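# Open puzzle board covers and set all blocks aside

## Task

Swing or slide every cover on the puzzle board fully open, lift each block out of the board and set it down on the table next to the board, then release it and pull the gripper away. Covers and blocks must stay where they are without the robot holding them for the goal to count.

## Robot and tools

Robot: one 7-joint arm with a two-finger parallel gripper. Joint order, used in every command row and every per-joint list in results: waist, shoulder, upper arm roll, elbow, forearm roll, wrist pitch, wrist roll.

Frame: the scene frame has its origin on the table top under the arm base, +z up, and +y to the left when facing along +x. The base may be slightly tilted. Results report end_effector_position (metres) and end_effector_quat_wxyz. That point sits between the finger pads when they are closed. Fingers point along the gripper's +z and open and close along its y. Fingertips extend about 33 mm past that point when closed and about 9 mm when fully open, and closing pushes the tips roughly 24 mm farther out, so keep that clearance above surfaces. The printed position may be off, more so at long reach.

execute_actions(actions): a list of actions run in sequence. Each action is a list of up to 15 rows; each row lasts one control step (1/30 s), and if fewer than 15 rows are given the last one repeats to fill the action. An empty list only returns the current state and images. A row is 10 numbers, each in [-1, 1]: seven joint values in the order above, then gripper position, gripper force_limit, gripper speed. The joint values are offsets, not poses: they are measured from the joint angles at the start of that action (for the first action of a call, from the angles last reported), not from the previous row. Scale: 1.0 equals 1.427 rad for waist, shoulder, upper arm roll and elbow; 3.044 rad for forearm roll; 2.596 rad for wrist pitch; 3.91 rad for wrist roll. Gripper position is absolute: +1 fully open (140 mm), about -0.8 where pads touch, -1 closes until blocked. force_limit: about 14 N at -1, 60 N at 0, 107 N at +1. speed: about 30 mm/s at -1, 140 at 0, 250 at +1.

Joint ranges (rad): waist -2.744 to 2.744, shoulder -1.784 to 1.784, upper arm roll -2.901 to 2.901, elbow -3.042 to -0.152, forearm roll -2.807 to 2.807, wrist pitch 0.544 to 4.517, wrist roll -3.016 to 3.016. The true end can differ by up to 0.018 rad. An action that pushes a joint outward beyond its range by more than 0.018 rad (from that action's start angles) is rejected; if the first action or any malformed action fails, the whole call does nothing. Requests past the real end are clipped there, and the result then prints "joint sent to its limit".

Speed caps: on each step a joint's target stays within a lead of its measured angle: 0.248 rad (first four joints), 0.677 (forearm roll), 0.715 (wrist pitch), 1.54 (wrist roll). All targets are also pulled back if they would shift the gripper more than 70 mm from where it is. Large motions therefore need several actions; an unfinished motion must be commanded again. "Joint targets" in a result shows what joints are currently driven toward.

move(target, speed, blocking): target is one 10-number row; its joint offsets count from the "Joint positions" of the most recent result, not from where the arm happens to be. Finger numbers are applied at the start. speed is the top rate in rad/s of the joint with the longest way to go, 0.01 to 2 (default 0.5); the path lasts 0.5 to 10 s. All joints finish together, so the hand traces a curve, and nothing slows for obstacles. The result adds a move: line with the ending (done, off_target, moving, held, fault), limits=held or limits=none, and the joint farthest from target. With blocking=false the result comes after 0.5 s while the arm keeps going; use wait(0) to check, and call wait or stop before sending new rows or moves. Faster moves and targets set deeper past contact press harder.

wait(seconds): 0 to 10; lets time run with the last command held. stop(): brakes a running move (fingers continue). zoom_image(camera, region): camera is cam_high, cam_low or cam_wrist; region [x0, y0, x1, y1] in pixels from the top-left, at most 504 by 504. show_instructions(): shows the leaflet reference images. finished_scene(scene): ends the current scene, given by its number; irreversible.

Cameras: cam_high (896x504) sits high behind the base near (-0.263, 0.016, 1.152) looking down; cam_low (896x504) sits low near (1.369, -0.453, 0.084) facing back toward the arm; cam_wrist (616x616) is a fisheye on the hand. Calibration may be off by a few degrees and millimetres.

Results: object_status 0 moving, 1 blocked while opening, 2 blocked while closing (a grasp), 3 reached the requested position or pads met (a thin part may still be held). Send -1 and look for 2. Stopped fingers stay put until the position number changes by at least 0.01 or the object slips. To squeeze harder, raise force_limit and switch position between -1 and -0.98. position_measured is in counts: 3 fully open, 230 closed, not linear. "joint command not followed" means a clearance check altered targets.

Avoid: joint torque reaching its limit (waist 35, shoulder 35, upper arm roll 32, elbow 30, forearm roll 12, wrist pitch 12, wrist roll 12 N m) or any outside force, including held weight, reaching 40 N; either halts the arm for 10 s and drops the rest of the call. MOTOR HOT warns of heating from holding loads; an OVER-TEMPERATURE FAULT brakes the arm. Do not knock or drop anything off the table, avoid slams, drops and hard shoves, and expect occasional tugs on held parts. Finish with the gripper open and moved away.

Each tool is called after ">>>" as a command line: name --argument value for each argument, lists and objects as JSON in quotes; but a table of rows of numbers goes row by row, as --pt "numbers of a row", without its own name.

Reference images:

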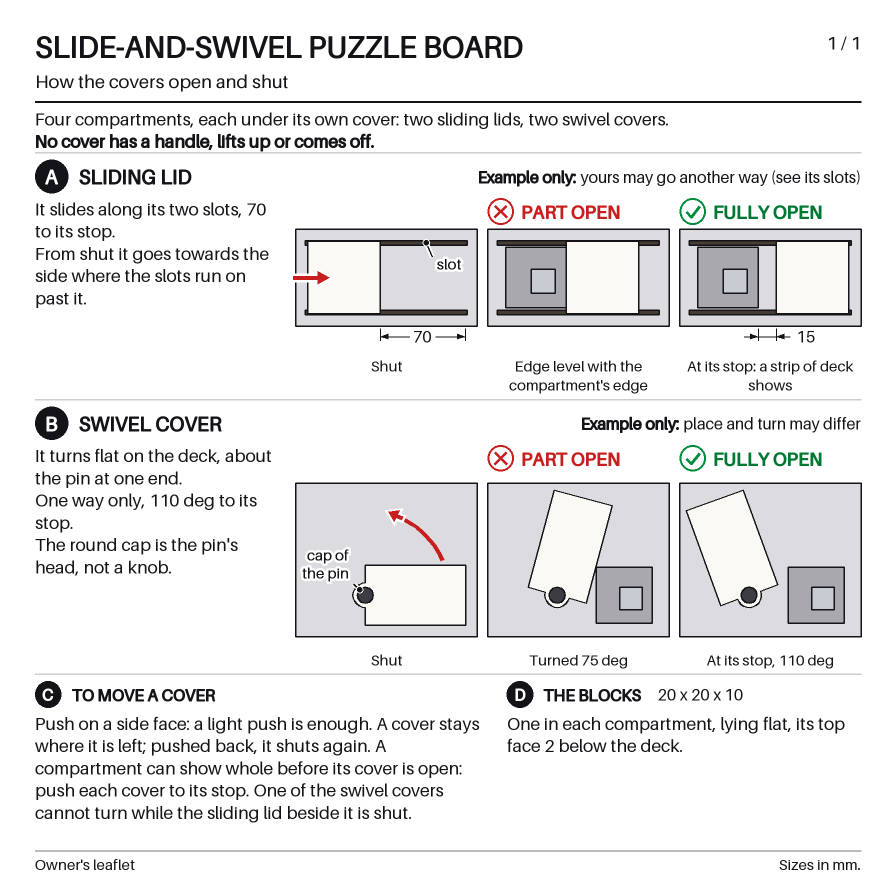

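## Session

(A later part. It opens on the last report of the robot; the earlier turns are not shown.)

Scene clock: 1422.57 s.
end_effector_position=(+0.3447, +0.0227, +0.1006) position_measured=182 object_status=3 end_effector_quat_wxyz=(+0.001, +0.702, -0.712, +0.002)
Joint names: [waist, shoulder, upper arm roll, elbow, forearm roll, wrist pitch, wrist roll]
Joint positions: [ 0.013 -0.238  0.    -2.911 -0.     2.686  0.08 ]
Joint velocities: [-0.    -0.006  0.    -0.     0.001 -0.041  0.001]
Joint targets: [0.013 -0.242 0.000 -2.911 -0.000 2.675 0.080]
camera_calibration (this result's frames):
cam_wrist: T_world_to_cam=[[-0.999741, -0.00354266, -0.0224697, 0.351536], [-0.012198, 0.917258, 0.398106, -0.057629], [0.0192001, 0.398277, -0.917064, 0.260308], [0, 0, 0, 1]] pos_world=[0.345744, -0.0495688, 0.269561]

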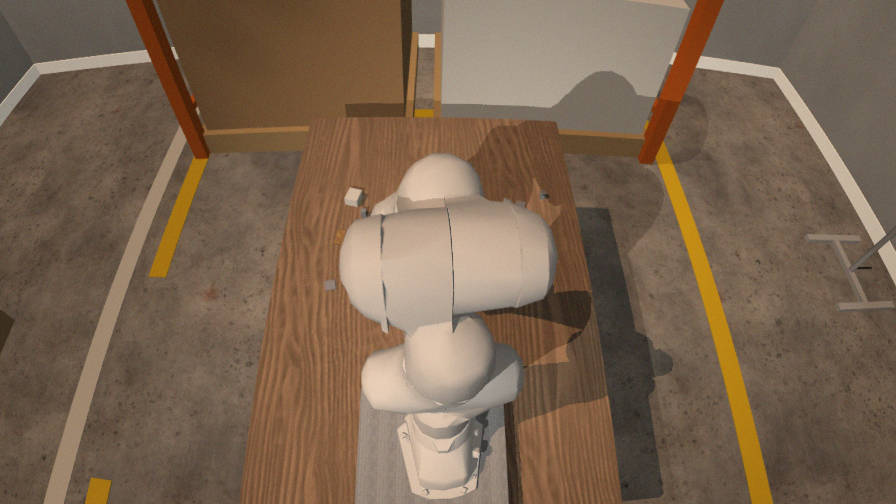

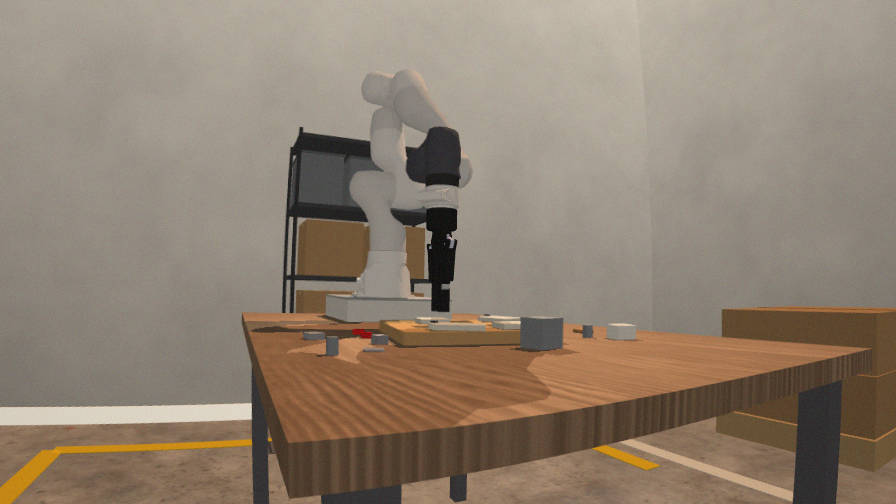

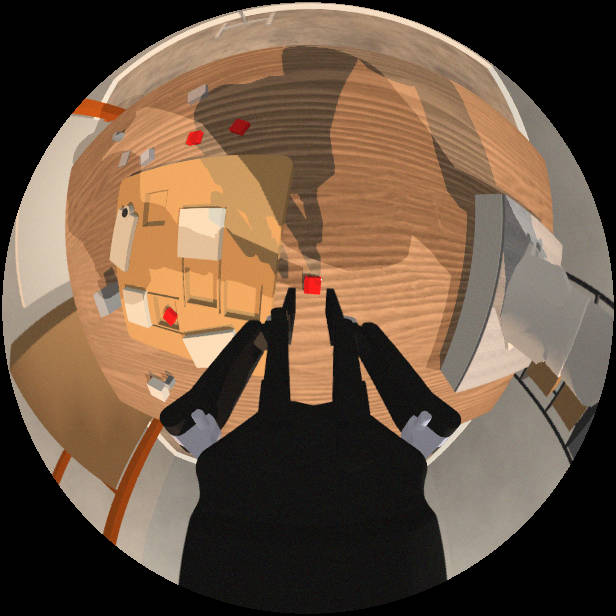

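>>> move --target '[0.019,0.3767,0,0.5153,0,-0.0788,0.0399,0,-0.2,-0.3]' --speed 0.8

>>> zoom_image --camera "cam_wrist" --region '[275, 258, 347, 330]'

Scene clock: 1433.63 s.
end_effector_position=(+0.5633, +0.0511, +0.1038) position_measured=129 object_status=3 end_effector_quat_wxyz=(-0.001, -0.656, +0.755, -0.001)
Joint names: [waist, shoulder, upper arm roll, elbow, forearm roll, wrist pitch, wrist roll]
Joint positions: [ 0.038  0.296  0.    -2.178 -0.     2.486  0.229]
Joint velocities: [-0.    -0.001 -0.001  0.002  0.001 -0.001  0.007]
Joint targets: [0.040 0.299 0.000 -2.176 -0.000 2.481 0.236]
move: done; limits=none; farthest joint: the wrist roll, 0.007 radians from its target (0.156 radians at the start)
camera_calibration (this result's frames):
cam_wrist: T_world_to_cam=[[-0.9924, 0.121298, -0.0207332, 0.559569], [0.103075, 0.911402, 0.398398, -0.146956], [0.0672212, 0.393233, -0.916978, 0.22099], [0, 0, 0, 1]] pos_world=[0.555609, -0.020839, 0.272792]

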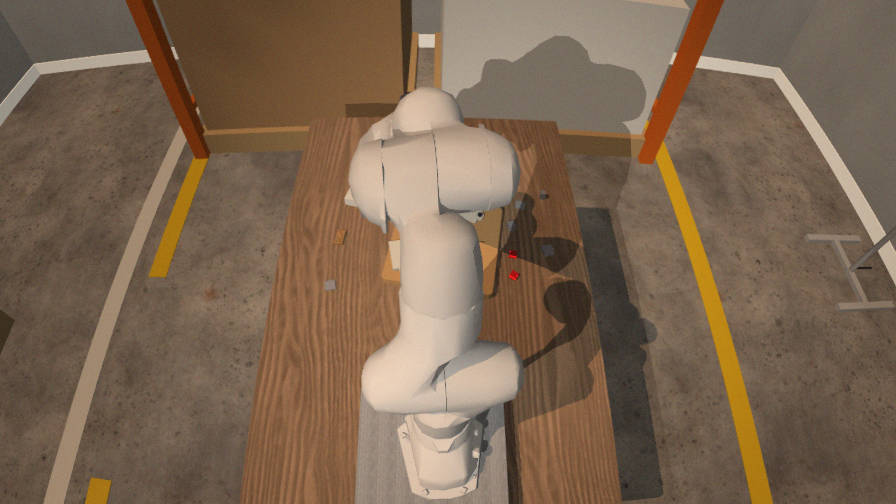

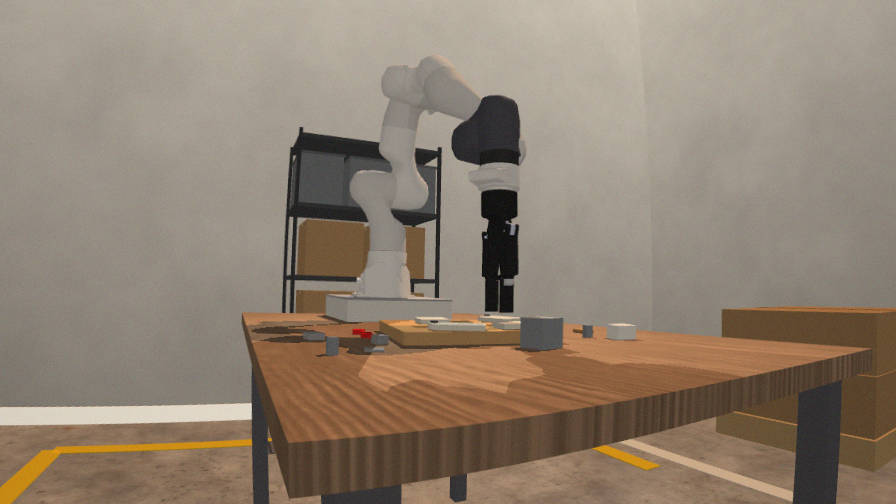

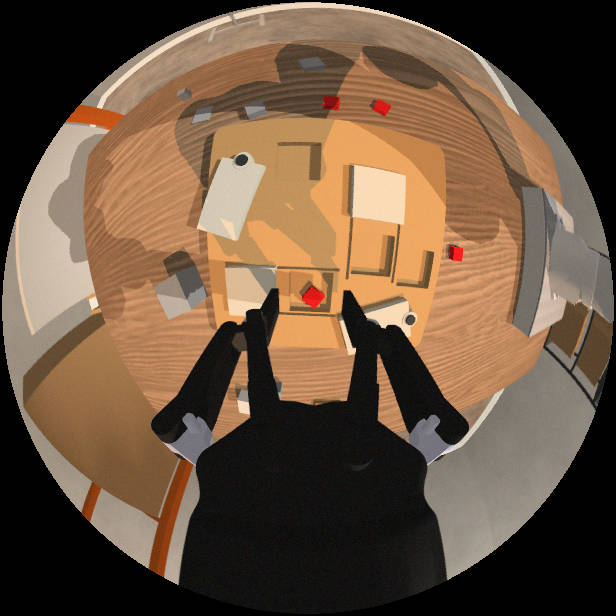

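Region (275, 258, 347, 330) of cam_wrist's 616x616 image, scaled by 7.000, with more detail than that image has.

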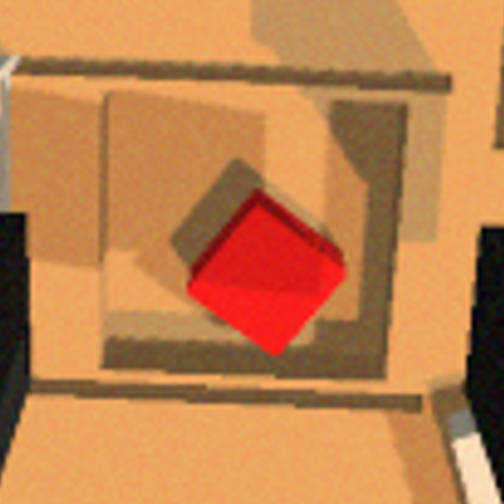

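>>> move --target '[-0.0192,0.0501,0,0.0347,0,0.01,-0.0078,-0.85,-0.6,0.6]' --speed 0.12

>>> zoom_image --camera "cam_wrist" --region '[285, 265, 357, 337]'

Scene clock: 1519.47 s.
end_effector_position=(+0.5770, +0.0377, +0.0846) position_measured=231 object_status=3 end_effector_quat_wxyz=(-0.002, -0.656, +0.755, -0.001)
Joint names: [waist, shoulder, upper arm roll, elbow, forearm roll, wrist pitch, wrist roll]
Joint positions: [ 0.013  0.365  0.    -2.132 -0.     2.507  0.205]
Joint velocities: [-0.    -0.001  0.002  0.001  0.001  0.002 -0.006]
Joint targets: [0.011 0.368 0.000 -2.129 -0.000 2.512 0.199]
move: done; limits=none; farthest joint: the wrist roll, 0.007 radians from its target (0.033 radians at the start)
camera_calibration (this result's frames):
cam_wrist: T_world_to_cam=[[-0.992341, 0.1219, -0.0200152, 0.574295], [0.103936, 0.911459, 0.398045, -0.129015], [0.0667647, 0.392916, -0.917148, 0.207934], [0, 0, 0, 1]] pos_world=[0.569423, -0.034115, 0.253554]

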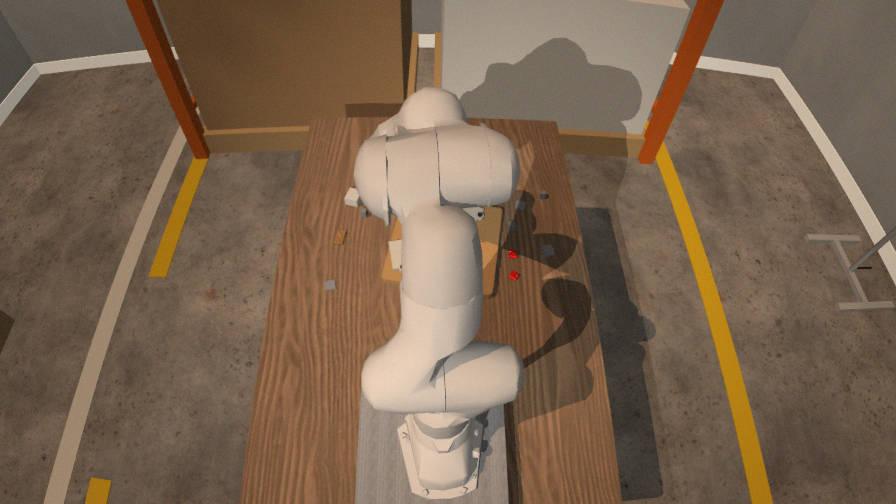

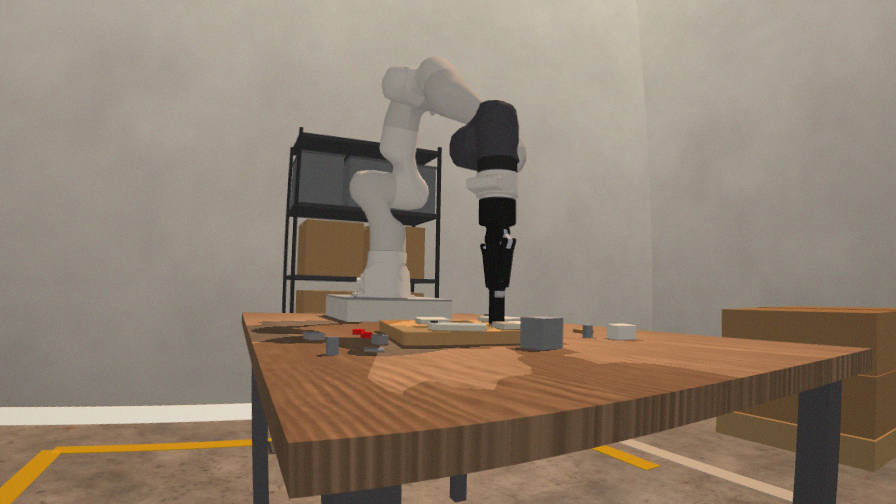

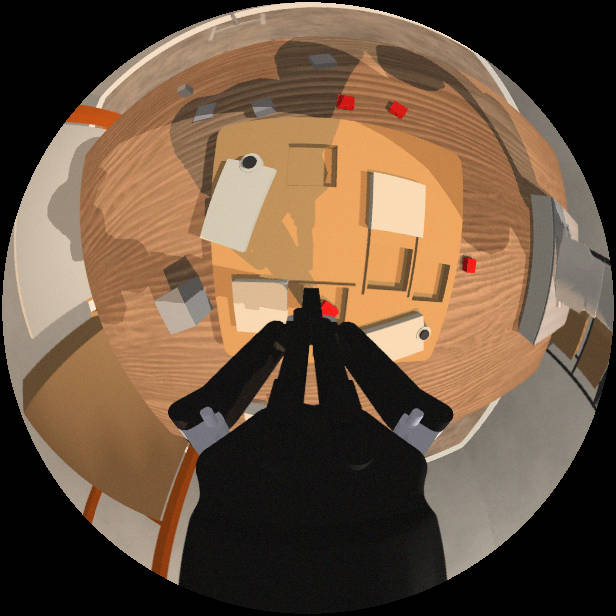

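Region (285, 265, 357, 337) of cam_wrist's 616x616 image, scaled by 7.000, with more detail than that image has.

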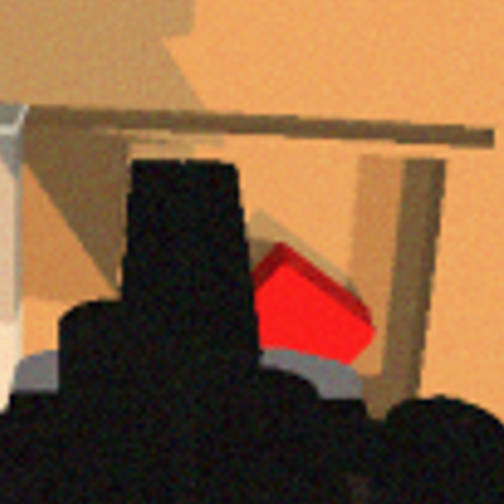

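>>> execute_actions --actions '[[[0,0.0021,0,0,0,0.0022,0,-0.85,-0.6,0.6],[0,0.0027,0,0,0,0.0029,0,-0.85,-0.6,0.6],[0,0.0038,0,0,0,0.0037,0,-0.85,-0.6,0.6],[0,0.0051,0,0,0,0.0046,0,-0.85,-0.6,0.6],[0,0.0065,0,0,0,0.0055,0,-0.85,-0.6,0.6],[0,0.008,0,0,0,0.0064,0,-0.85,-0.6,0.6],[0,0.0094,0,0,0,0.0073,0,-0.85,-0.6,0.6],[0,0.0109,0,0,0,0.0082,0,-0.85,-0.6,0.6],[0,0.0123,0,0,0,0.009,0,-0.85,-0.6,0.6],[0,0.0137,0,0,0,0.0098,0,-0.85,-0.6,0.6],[0,0.0151,0,0,0,0.0105,0,-0.85,-0.6,0.6],[0,0.0165,0,0,0,0.0111,0,-0.85,-0.6,0.6],[0,0.0176,0,0,0,0.0111,0,-0.85,-0.6,0.6],[0,0.0184,0,0,0,0.0111,0,-0.85,-0.6,0.6],[0,0.0189,0,0,0,0.0111,0,-0.85,-0.6,0.6]]]'

Scene clock: 1532.90 s.
end_effector_position=(+0.5764, +0.0376, +0.0739) position_measured=231 object_status=3 end_effector_quat_wxyz=(-0.002, -0.657, +0.754, -0.000)
Joint names: [waist, shoulder, upper arm roll, elbow, forearm roll, wrist pitch, wrist roll]
Joint positions: [ 0.013  0.387  0.    -2.131 -0.     2.527  0.203]
Joint velocities: [ 0.     0.045  0.    -0.001  0.     0.026  0.001]
Joint targets: [0.013 0.392 0.000 -2.132 -0.000 2.536 0.205]
camera_calibration (this result's frames):
cam_wrist: T_world_to_cam=[[-0.992577, 0.120251, -0.0181862, 0.573564], [0.103162, 0.911672, 0.397758, -0.124148], [0.0644108, 0.39293, -0.91731, 0.199602], [0, 0, 0, 1]] pos_world=[0.569257, -0.0342192, 0.242909]

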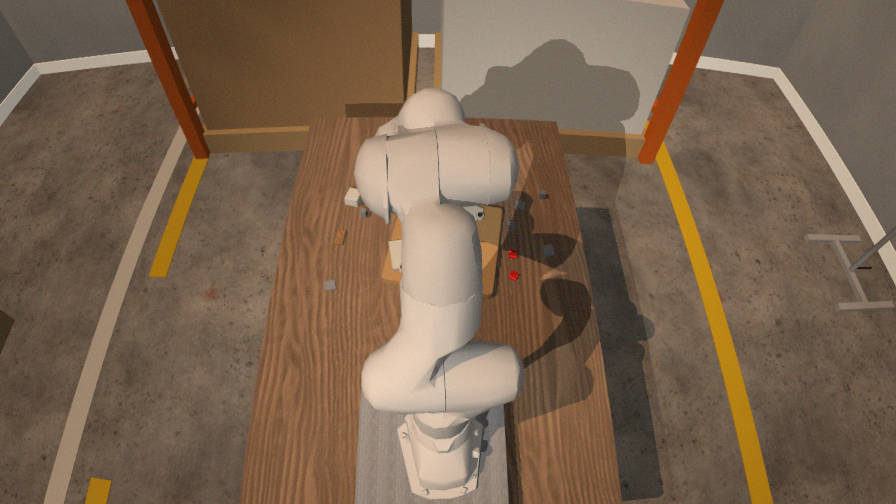

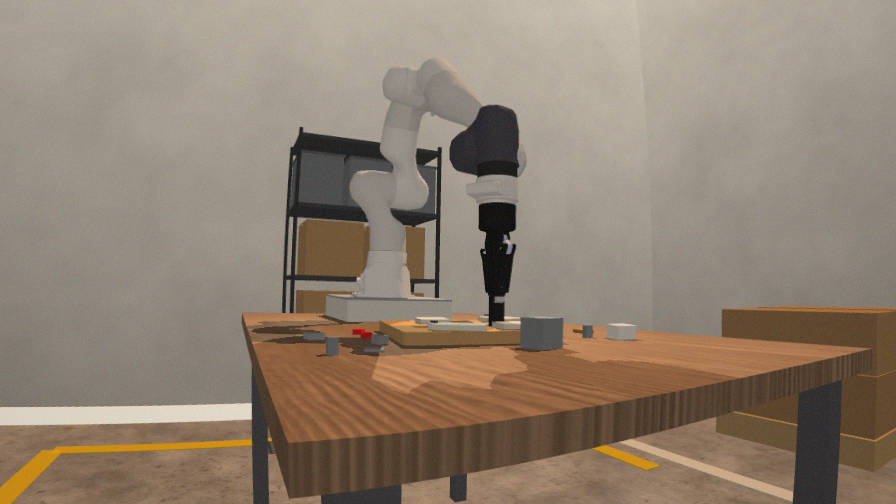

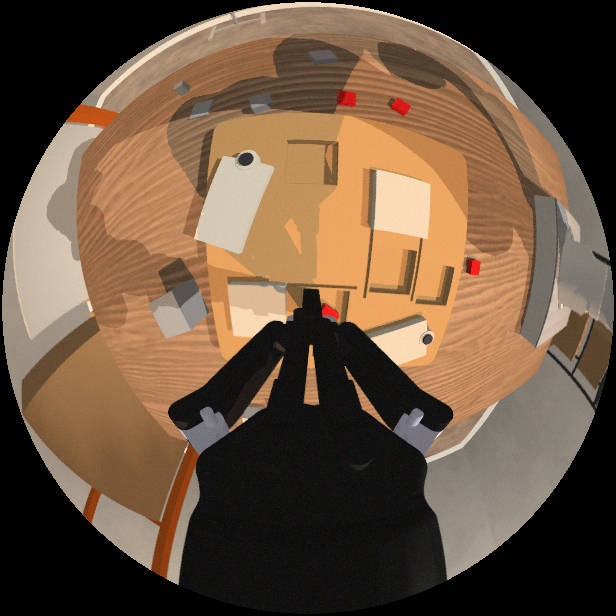

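>>> execute_actions --actions '[[[0.002,0.0035,0,0.001,0,0.0035,0.002,-0.85,-0.6,0.6],[0.003,0.0035,0,0.0014,0,0.0035,0.003,-0.85,-0.6,0.6],[0.004,0.0035,0,0.0016,0,0.0035,0.004,-0.85,-0.6,0.6],[0.005,0.0035,0,0.0018,0,0.0035,0.005,-0.85,-0.6,0.6],[0.006,0.0035,0,0.002,0,0.0035,0.006,-0.85,-0.6,0.6],[0.007,0.0035,0,0.0022,0,0.0035,0.0065,-0.85,-0.6,0.6],[0.008,0.0035,0,0.0024,0,0.0035,0.0065,-0.85,-0.6,0.6],[0.009,0.0035,0,0.0026,0,0.0035,0.0065,-0.85,-0.6,0.6],[0.0101,0.0035,0,0.0028,0,0.0035,0.0065,-0.85,-0.6,0.6],[0.0112,0.0035,0,0.003,0,0.0035,0.0065,-0.85,-0.6,0.6],[0.0123,0.0035,0,0.0031,0,0.0035,0.0065,-0.85,-0.6,0.6],[0.0134,0.0035,0,0.0032,0,0.0035,0.0065,-0.85,-0.6,0.6],[0.0144,0.0035,0,0.0033,0,0.0035,0.0065,-0.85,-0.6,0.6],[0.0152,0.0035,0,0.0034,0,0.0035,0.0065,-0.85,-0.6,0.6],[0.0158,0.0035,0,0.0035,0,0.0035,0.0065,-0.85,-0.6,0.6]]]'

>>> wait --seconds 0.3

>>> zoom_image --camera "cam_wrist" --region '[285, 265, 357, 337]'

Scene clock: 1555.83 s.
end_effector_position=(+0.5774, +0.0479, +0.0734) position_measured=231 object_status=3 end_effector_quat_wxyz=(-0.001, -0.657, +0.754, -0.001)
Joint names: [waist, shoulder, upper arm roll, elbow, forearm roll, wrist pitch, wrist roll]
Joint positions: [ 0.031  0.39   0.    -2.13  -0.     2.532  0.219]
Joint velocities: [ 0.039 -0.001  0.001  0.005  0.001  0.     0.017]
Joint targets: [0.035 0.392 0.000 -2.126 -0.000 2.536 0.229]
camera_calibration (this result's frames):
cam_wrist: T_world_to_cam=[[-0.992729, 0.118334, -0.0220307, 0.573782], [0.099827, 0.911676, 0.3986, -0.131535], [0.067253, 0.393503, -0.91686, 0.19335], [0, 0, 0, 1]] pos_world=[0.569737, -0.0240641, 0.242345]

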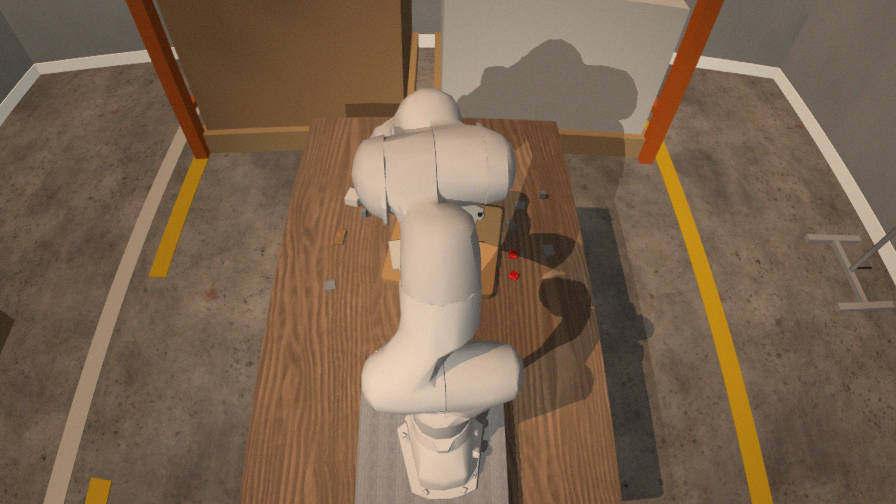

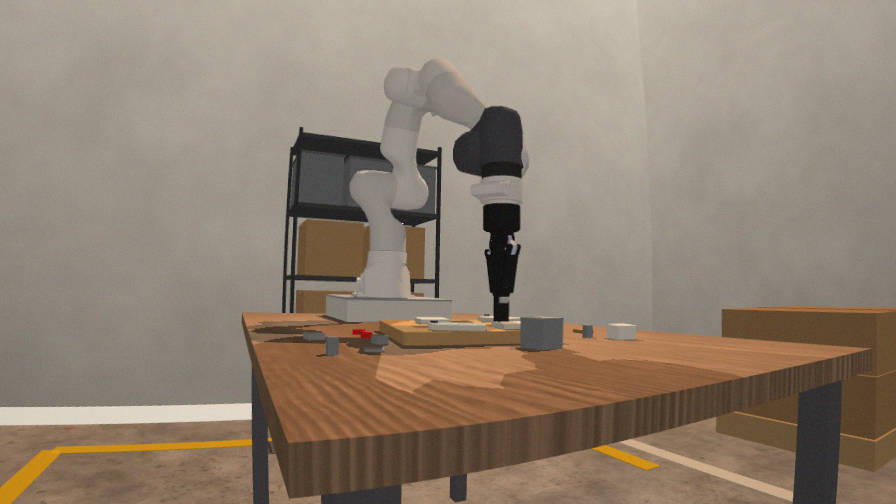

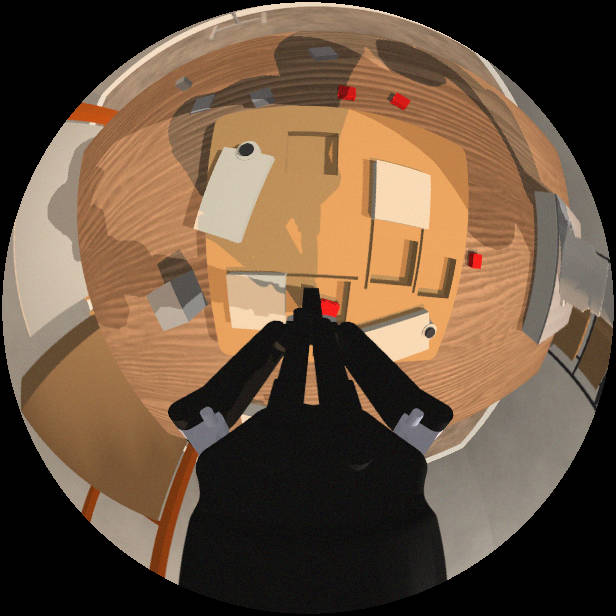

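Scene clock: 1556.13 s.
end_effector_position=(+0.5775, +0.0494, +0.0735) position_measured=231 object_status=3 end_effector_quat_wxyz=(-0.001, -0.657, +0.754, -0.001)
Joint names: [waist, shoulder, upper arm roll, elbow, forearm roll, wrist pitch, wrist roll]
Joint positions: [ 0.033  0.39   0.    -2.129 -0.     2.532  0.222]
Joint velocities: [ 0.001 -0.002  0.    -0.    -0.    -0.001  0.005]
Joint targets: [0.035 0.392 0.000 -2.126 -0.000 2.536 0.229]
wait: 0.30 s; no rest
camera_calibration (this result's frames):
cam_wrist: T_world_to_cam=[[-0.992625, 0.119142, -0.0223884, 0.573615], [0.10042, 0.911568, 0.398697, -0.133322], [0.0679099, 0.393508, -0.916809, 0.192482], [0, 0, 0, 1]] pos_world=[0.569701, -0.0225519, 0.242466]

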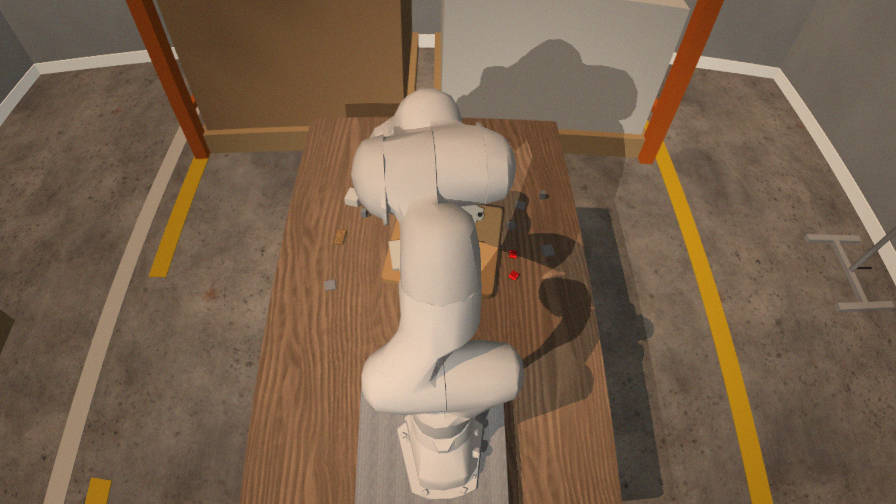

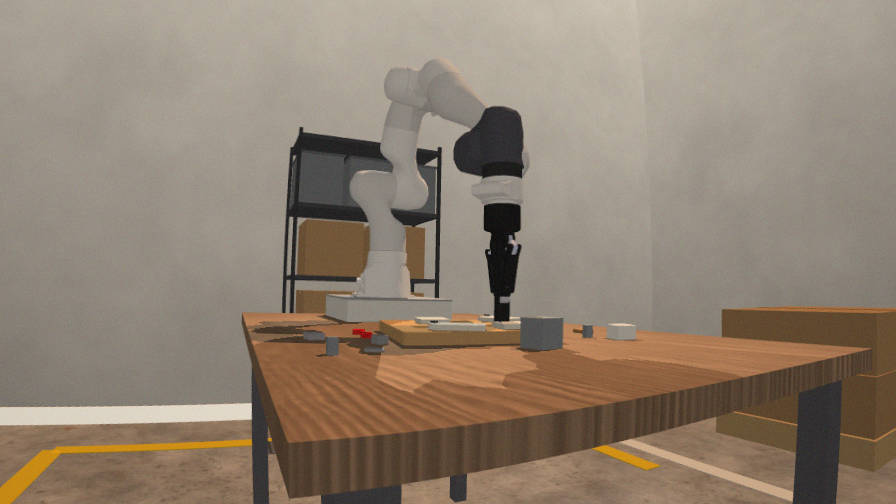

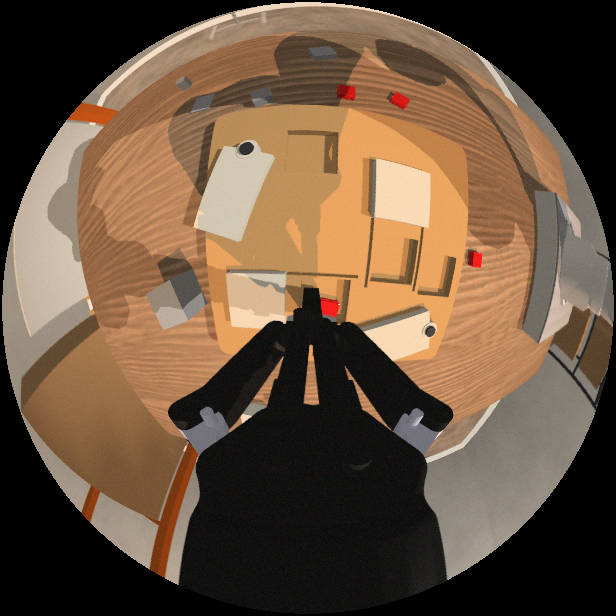

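Region (285, 265, 357, 337) of cam_wrist's 616x616 image, scaled by 7.000, with more detail than that image has.

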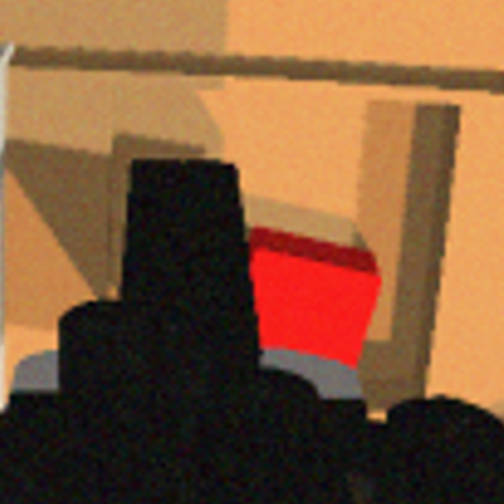

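>>> execute_actions --actions '[[[0.002,0.0014,0,0.0022,0,0.0015,0.002,-0.85,-0.6,0.6],[0.0028,0.0014,0,0.0024,0,0.0015,0.003,-0.85,-0.6,0.6],[0.0036,0.0014,0,0.0026,0,0.0015,0.004,-0.85,-0.6,0.6],[0.0044,0.0014,0,0.0028,0,0.0015,0.004,-0.85,-0.6,0.6],[0.0052,0.0014,0,0.003,0,0.0015,0.004,-0.85,-0.6,0.6],[0.006,0.0014,0,0.0032,0,0.0015,0.004,-0.85,-0.6,0.6],[0.0068,0.0014,0,0.0034,0,0.0015,0.004,-0.85,-0.6,0.6],[0.0075,0.0014,0,0.0035,0,0.0015,0.004,-0.85,-0.6,0.6]]]'

>>> zoom_image --camera "cam_wrist" --region '[285, 265, 357, 337]'

Scene clock: 1570.43 s.
end_effector_position=(+0.5784, +0.0543, +0.0744) position_measured=231 object_status=3 end_effector_quat_wxyz=(+0.000, -0.657, +0.754, -0.002)
Joint names: [waist, shoulder, upper arm roll, elbow, forearm roll, wrist pitch, wrist roll]
Joint positions: [ 0.041  0.39   0.    -2.127 -0.     2.532  0.232]
Joint velocities: [-0.    -0.001  0.    -0.     0.001  0.001  0.006]
Joint targets: [0.044 0.392 0.000 -2.124 -0.000 2.536 0.238]
camera_calibration (this result's frames):
cam_wrist: T_world_to_cam=[[-0.992464, 0.120037, -0.0246244, 0.573975], [0.100321, 0.911348, 0.399224, -0.138194], [0.0703632, 0.393745, -0.916523, 0.189811], [0, 0, 0, 1]] pos_world=[0.570158, -0.0176927, 0.24327]

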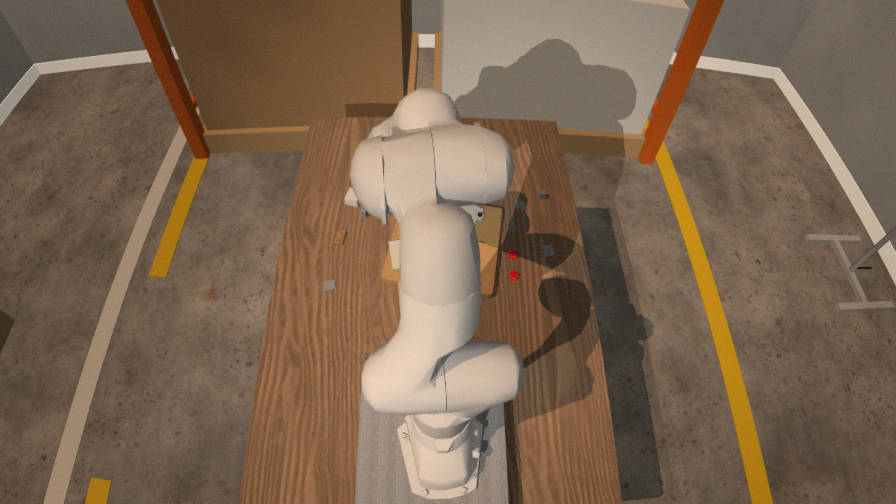

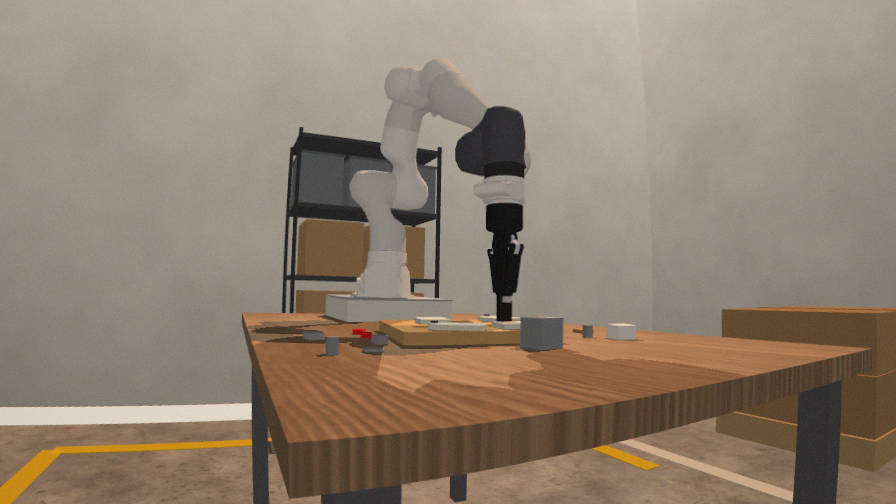

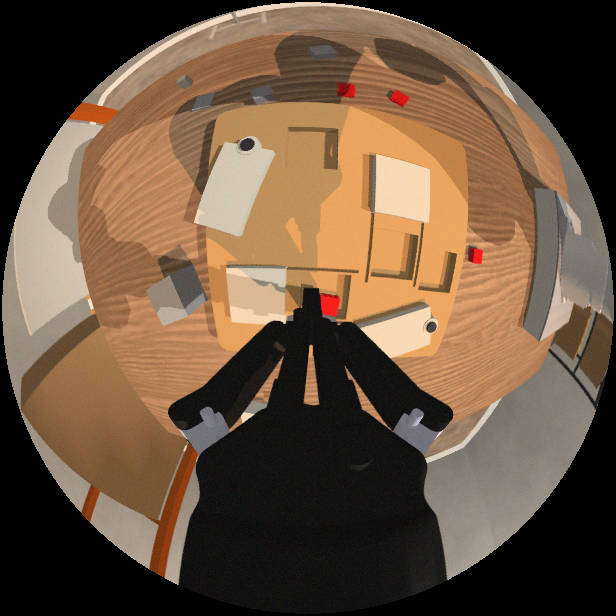

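Region (285, 265, 357, 337) of cam_wrist's 616x616 image, scaled by 7.000, with more detail than that image has.

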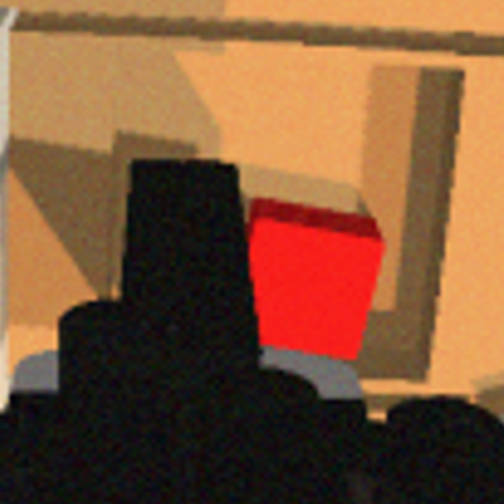

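>>> execute_actions --actions '[[[0.0025,0,0,0,0,0,-0.004,-0.85,-0.6,0.6],[0.003,0,0,0,0,0,-0.008,-0.85,-0.6,0.6],[0.0035,0,0,0,0,0,-0.012,-0.85,-0.6,0.6],[0.004,0,0,0,0,0,-0.016,-0.85,-0.6,0.6],[0.0045,0,0,0,0,0,-0.02,-0.85,-0.6,0.6],[0.005,0,0,0,0,0,-0.023,-0.85,-0.6,0.6],[0.0054,0,0,0,0,0,-0.025,-0.85,-0.6,0.6],[0.0057,0,0,0,0,0,-0.025,-0.85,-0.6,0.6],[0.006,0,0,0,0,0,-0.025,-0.85,-0.6,0.6],[0.006,0,0,0,0,0,-0.024,-0.85,-0.6,0.6],[0.006,0,0,0,0,0,-0.022,-0.85,-0.6,0.6],[0.006,0,0,0,0,0,-0.02,-0.85,-0.6,0.6],[0.006,0,0,0,0,0,-0.018,-0.85,-0.6,0.6]]]'

>>> zoom_image --camera "cam_wrist" --region '[285, 265, 357, 337]'

Scene clock: 1596.07 s.
end_effector_position=(+0.5782, +0.0578, +0.0744) position_measured=231 object_status=3 end_effector_quat_wxyz=(-0.000, +0.680, -0.733, +0.002)
Joint names: [waist, shoulder, upper arm roll, elbow, forearm roll, wrist pitch, wrist roll]
Joint positions: [ 0.047  0.39   0.    -2.127 -0.     2.532  0.174]
Joint velocities: [ 0.001 -0.001 -0.001 -0.     0.    -0.001 -0.027]
Joint targets: [0.050 0.390 0.000 -2.127 -0.000 2.532 0.161]
camera_calibration (this result's frames):
cam_wrist: T_world_to_cam=[[-0.998093, 0.0565911, -0.0246624, 0.580257], [0.0420704, 0.915931, 0.399125, -0.107996], [0.045176, 0.397327, -0.916565, 0.202855], [0, 0, 0, 1]] pos_world=[0.574529, -0.01452, 0.243344]

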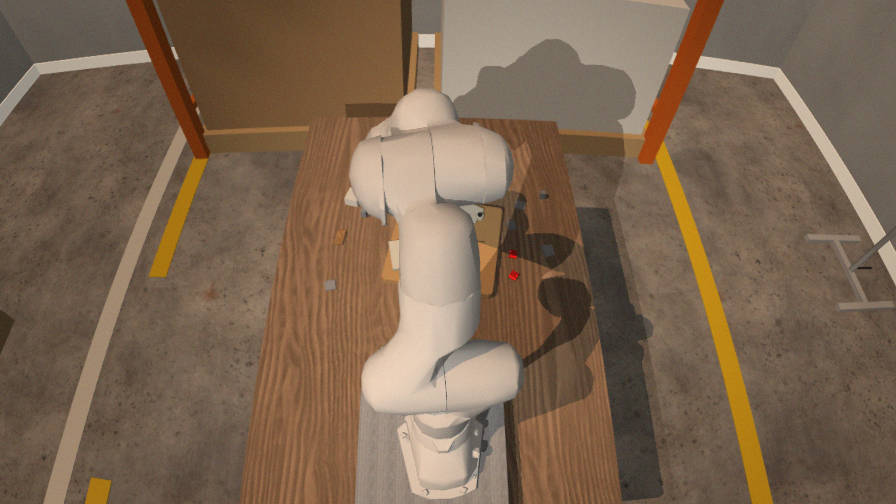

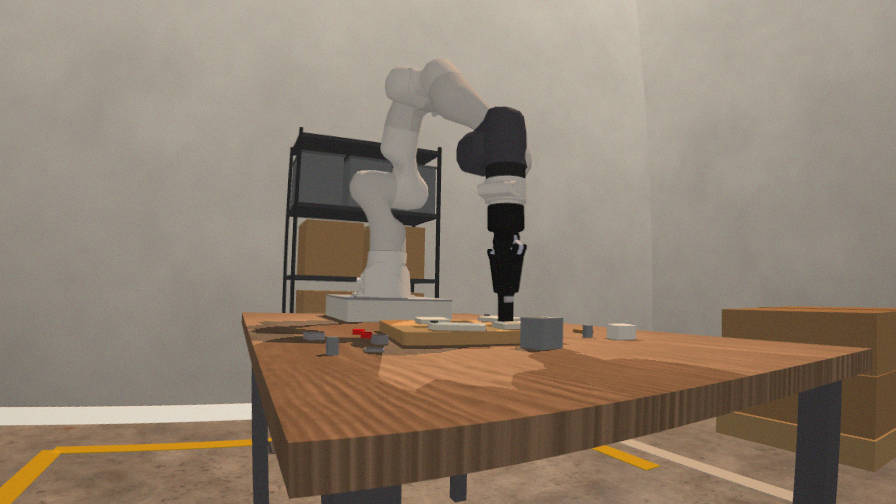

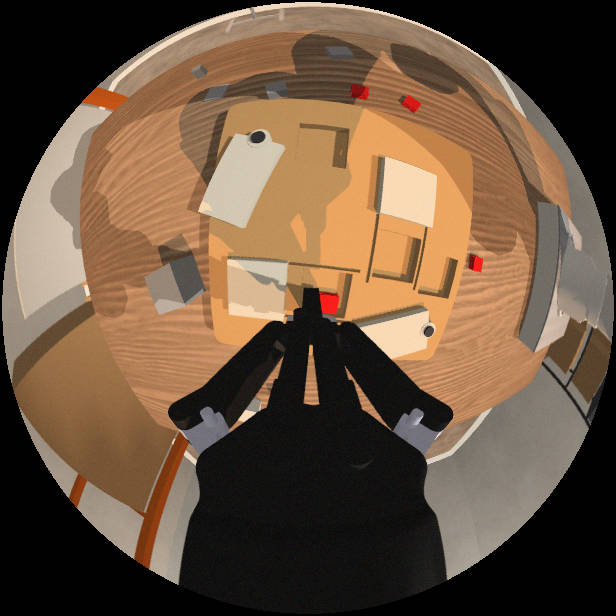

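Region (285, 265, 357, 337) of cam_wrist's 616x616 image, scaled by 7.000, with more detail than that image has.

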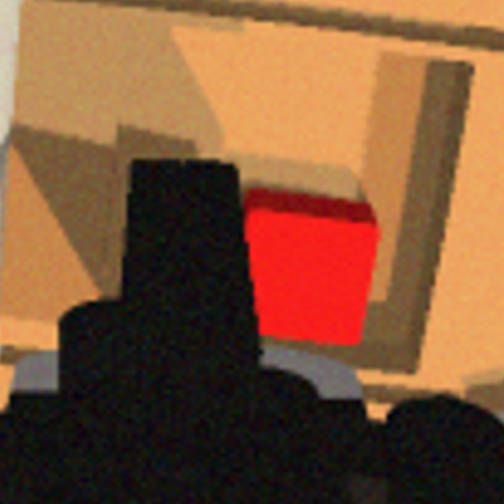

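>>> execute_actions --actions '[[[0,-0.0022,0,-0.001,0,0,0,-0.85,-0.6,0.6],[0,-0.0035,0,-0.002,0,0,0.001,-0.85,-0.6,0.6],[0,-0.0055,0,-0.003,0,0,0.002,-0.85,-0.6,0.6],[0,-0.008,0,-0.0044,0,0,0.003,-0.85,-0.6,0.6],[0,-0.0107,0,-0.006,0,0,0.004,-0.85,-0.6,0.6],[0,-0.0135,0,-0.0077,0,0,0.005,-0.85,-0.6,0.6],[0,-0.0163,0,-0.0094,0,0,0.006,-0.85,-0.6,0.6],[0,-0.019,0,-0.011,0,0,0.008,-0.85,-0.6,0.6],[0,-0.0215,0,-0.0125,0,0,0.01,-0.85,-0.6,0.6],[0,-0.0235,0,-0.0137,0,0,0.013,-0.85,-0.6,0.6],[0,-0.0248,0,-0.0145,0,0,0.016,-0.85,-0.6,0.6],[0,-0.0253,0,-0.0148,0,0,0.0195,-0.85,-0.6,0.6]]]'

Scene clock: 1614.17 s.
end_effector_position=(+0.5790, +0.0580, +0.0872) position_measured=231 object_status=3 end_effector_quat_wxyz=(+0.007, -0.668, +0.745, -0.007)
Joint names: [waist, shoulder, upper arm roll, elbow, forearm roll, wrist pitch, wrist roll]
Joint positions: [ 0.048  0.356  0.    -2.144 -0.     2.532  0.209]
Joint velocities: [ 0.    -0.018  0.    -0.008  0.002  0.     0.123]
Joint targets: [0.047 0.353 0.000 -2.148 -0.000 2.532 0.250]
camera_calibration (this result's frames):
cam_wrist: T_world_to_cam=[[-0.994982, 0.0913886, -0.0407355, 0.578894], [0.0674256, 0.913214, 0.401864, -0.128033], [0.073926, 0.3971, -0.914793, 0.197626], [0, 0, 0, 1]] pos_world=[0.570012, -0.0144599, 0.25582]

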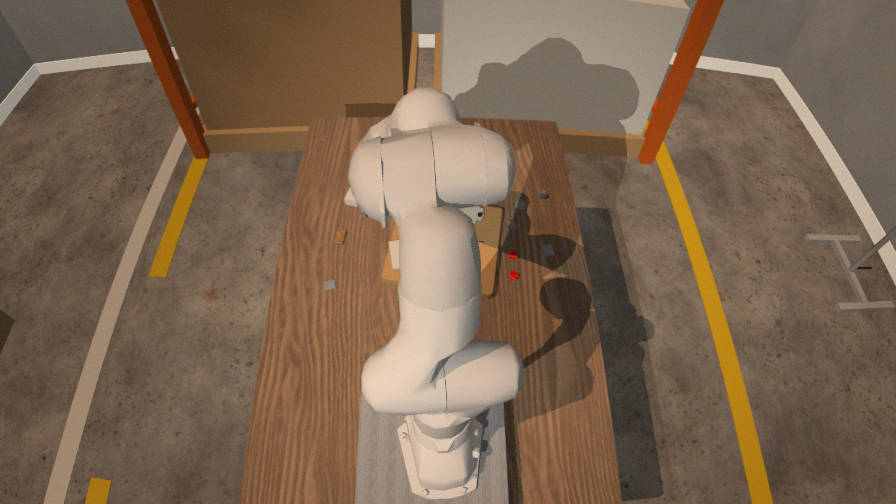

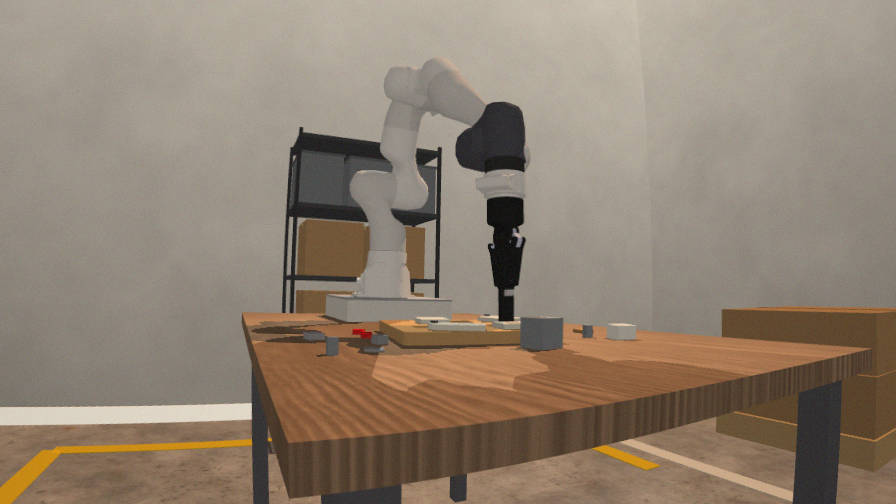

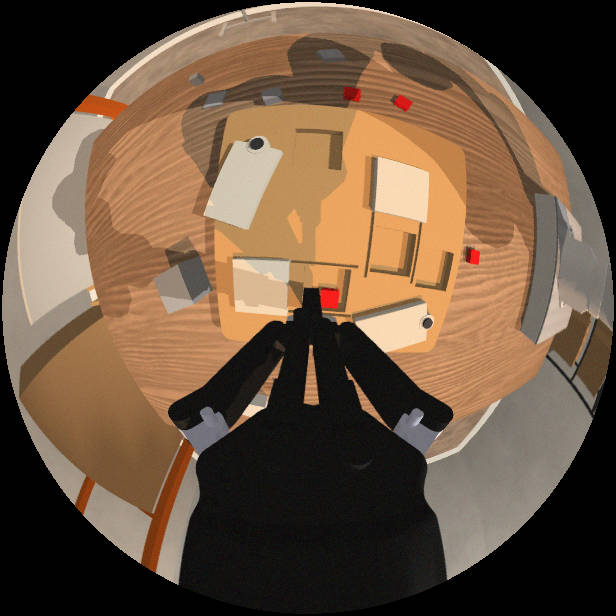

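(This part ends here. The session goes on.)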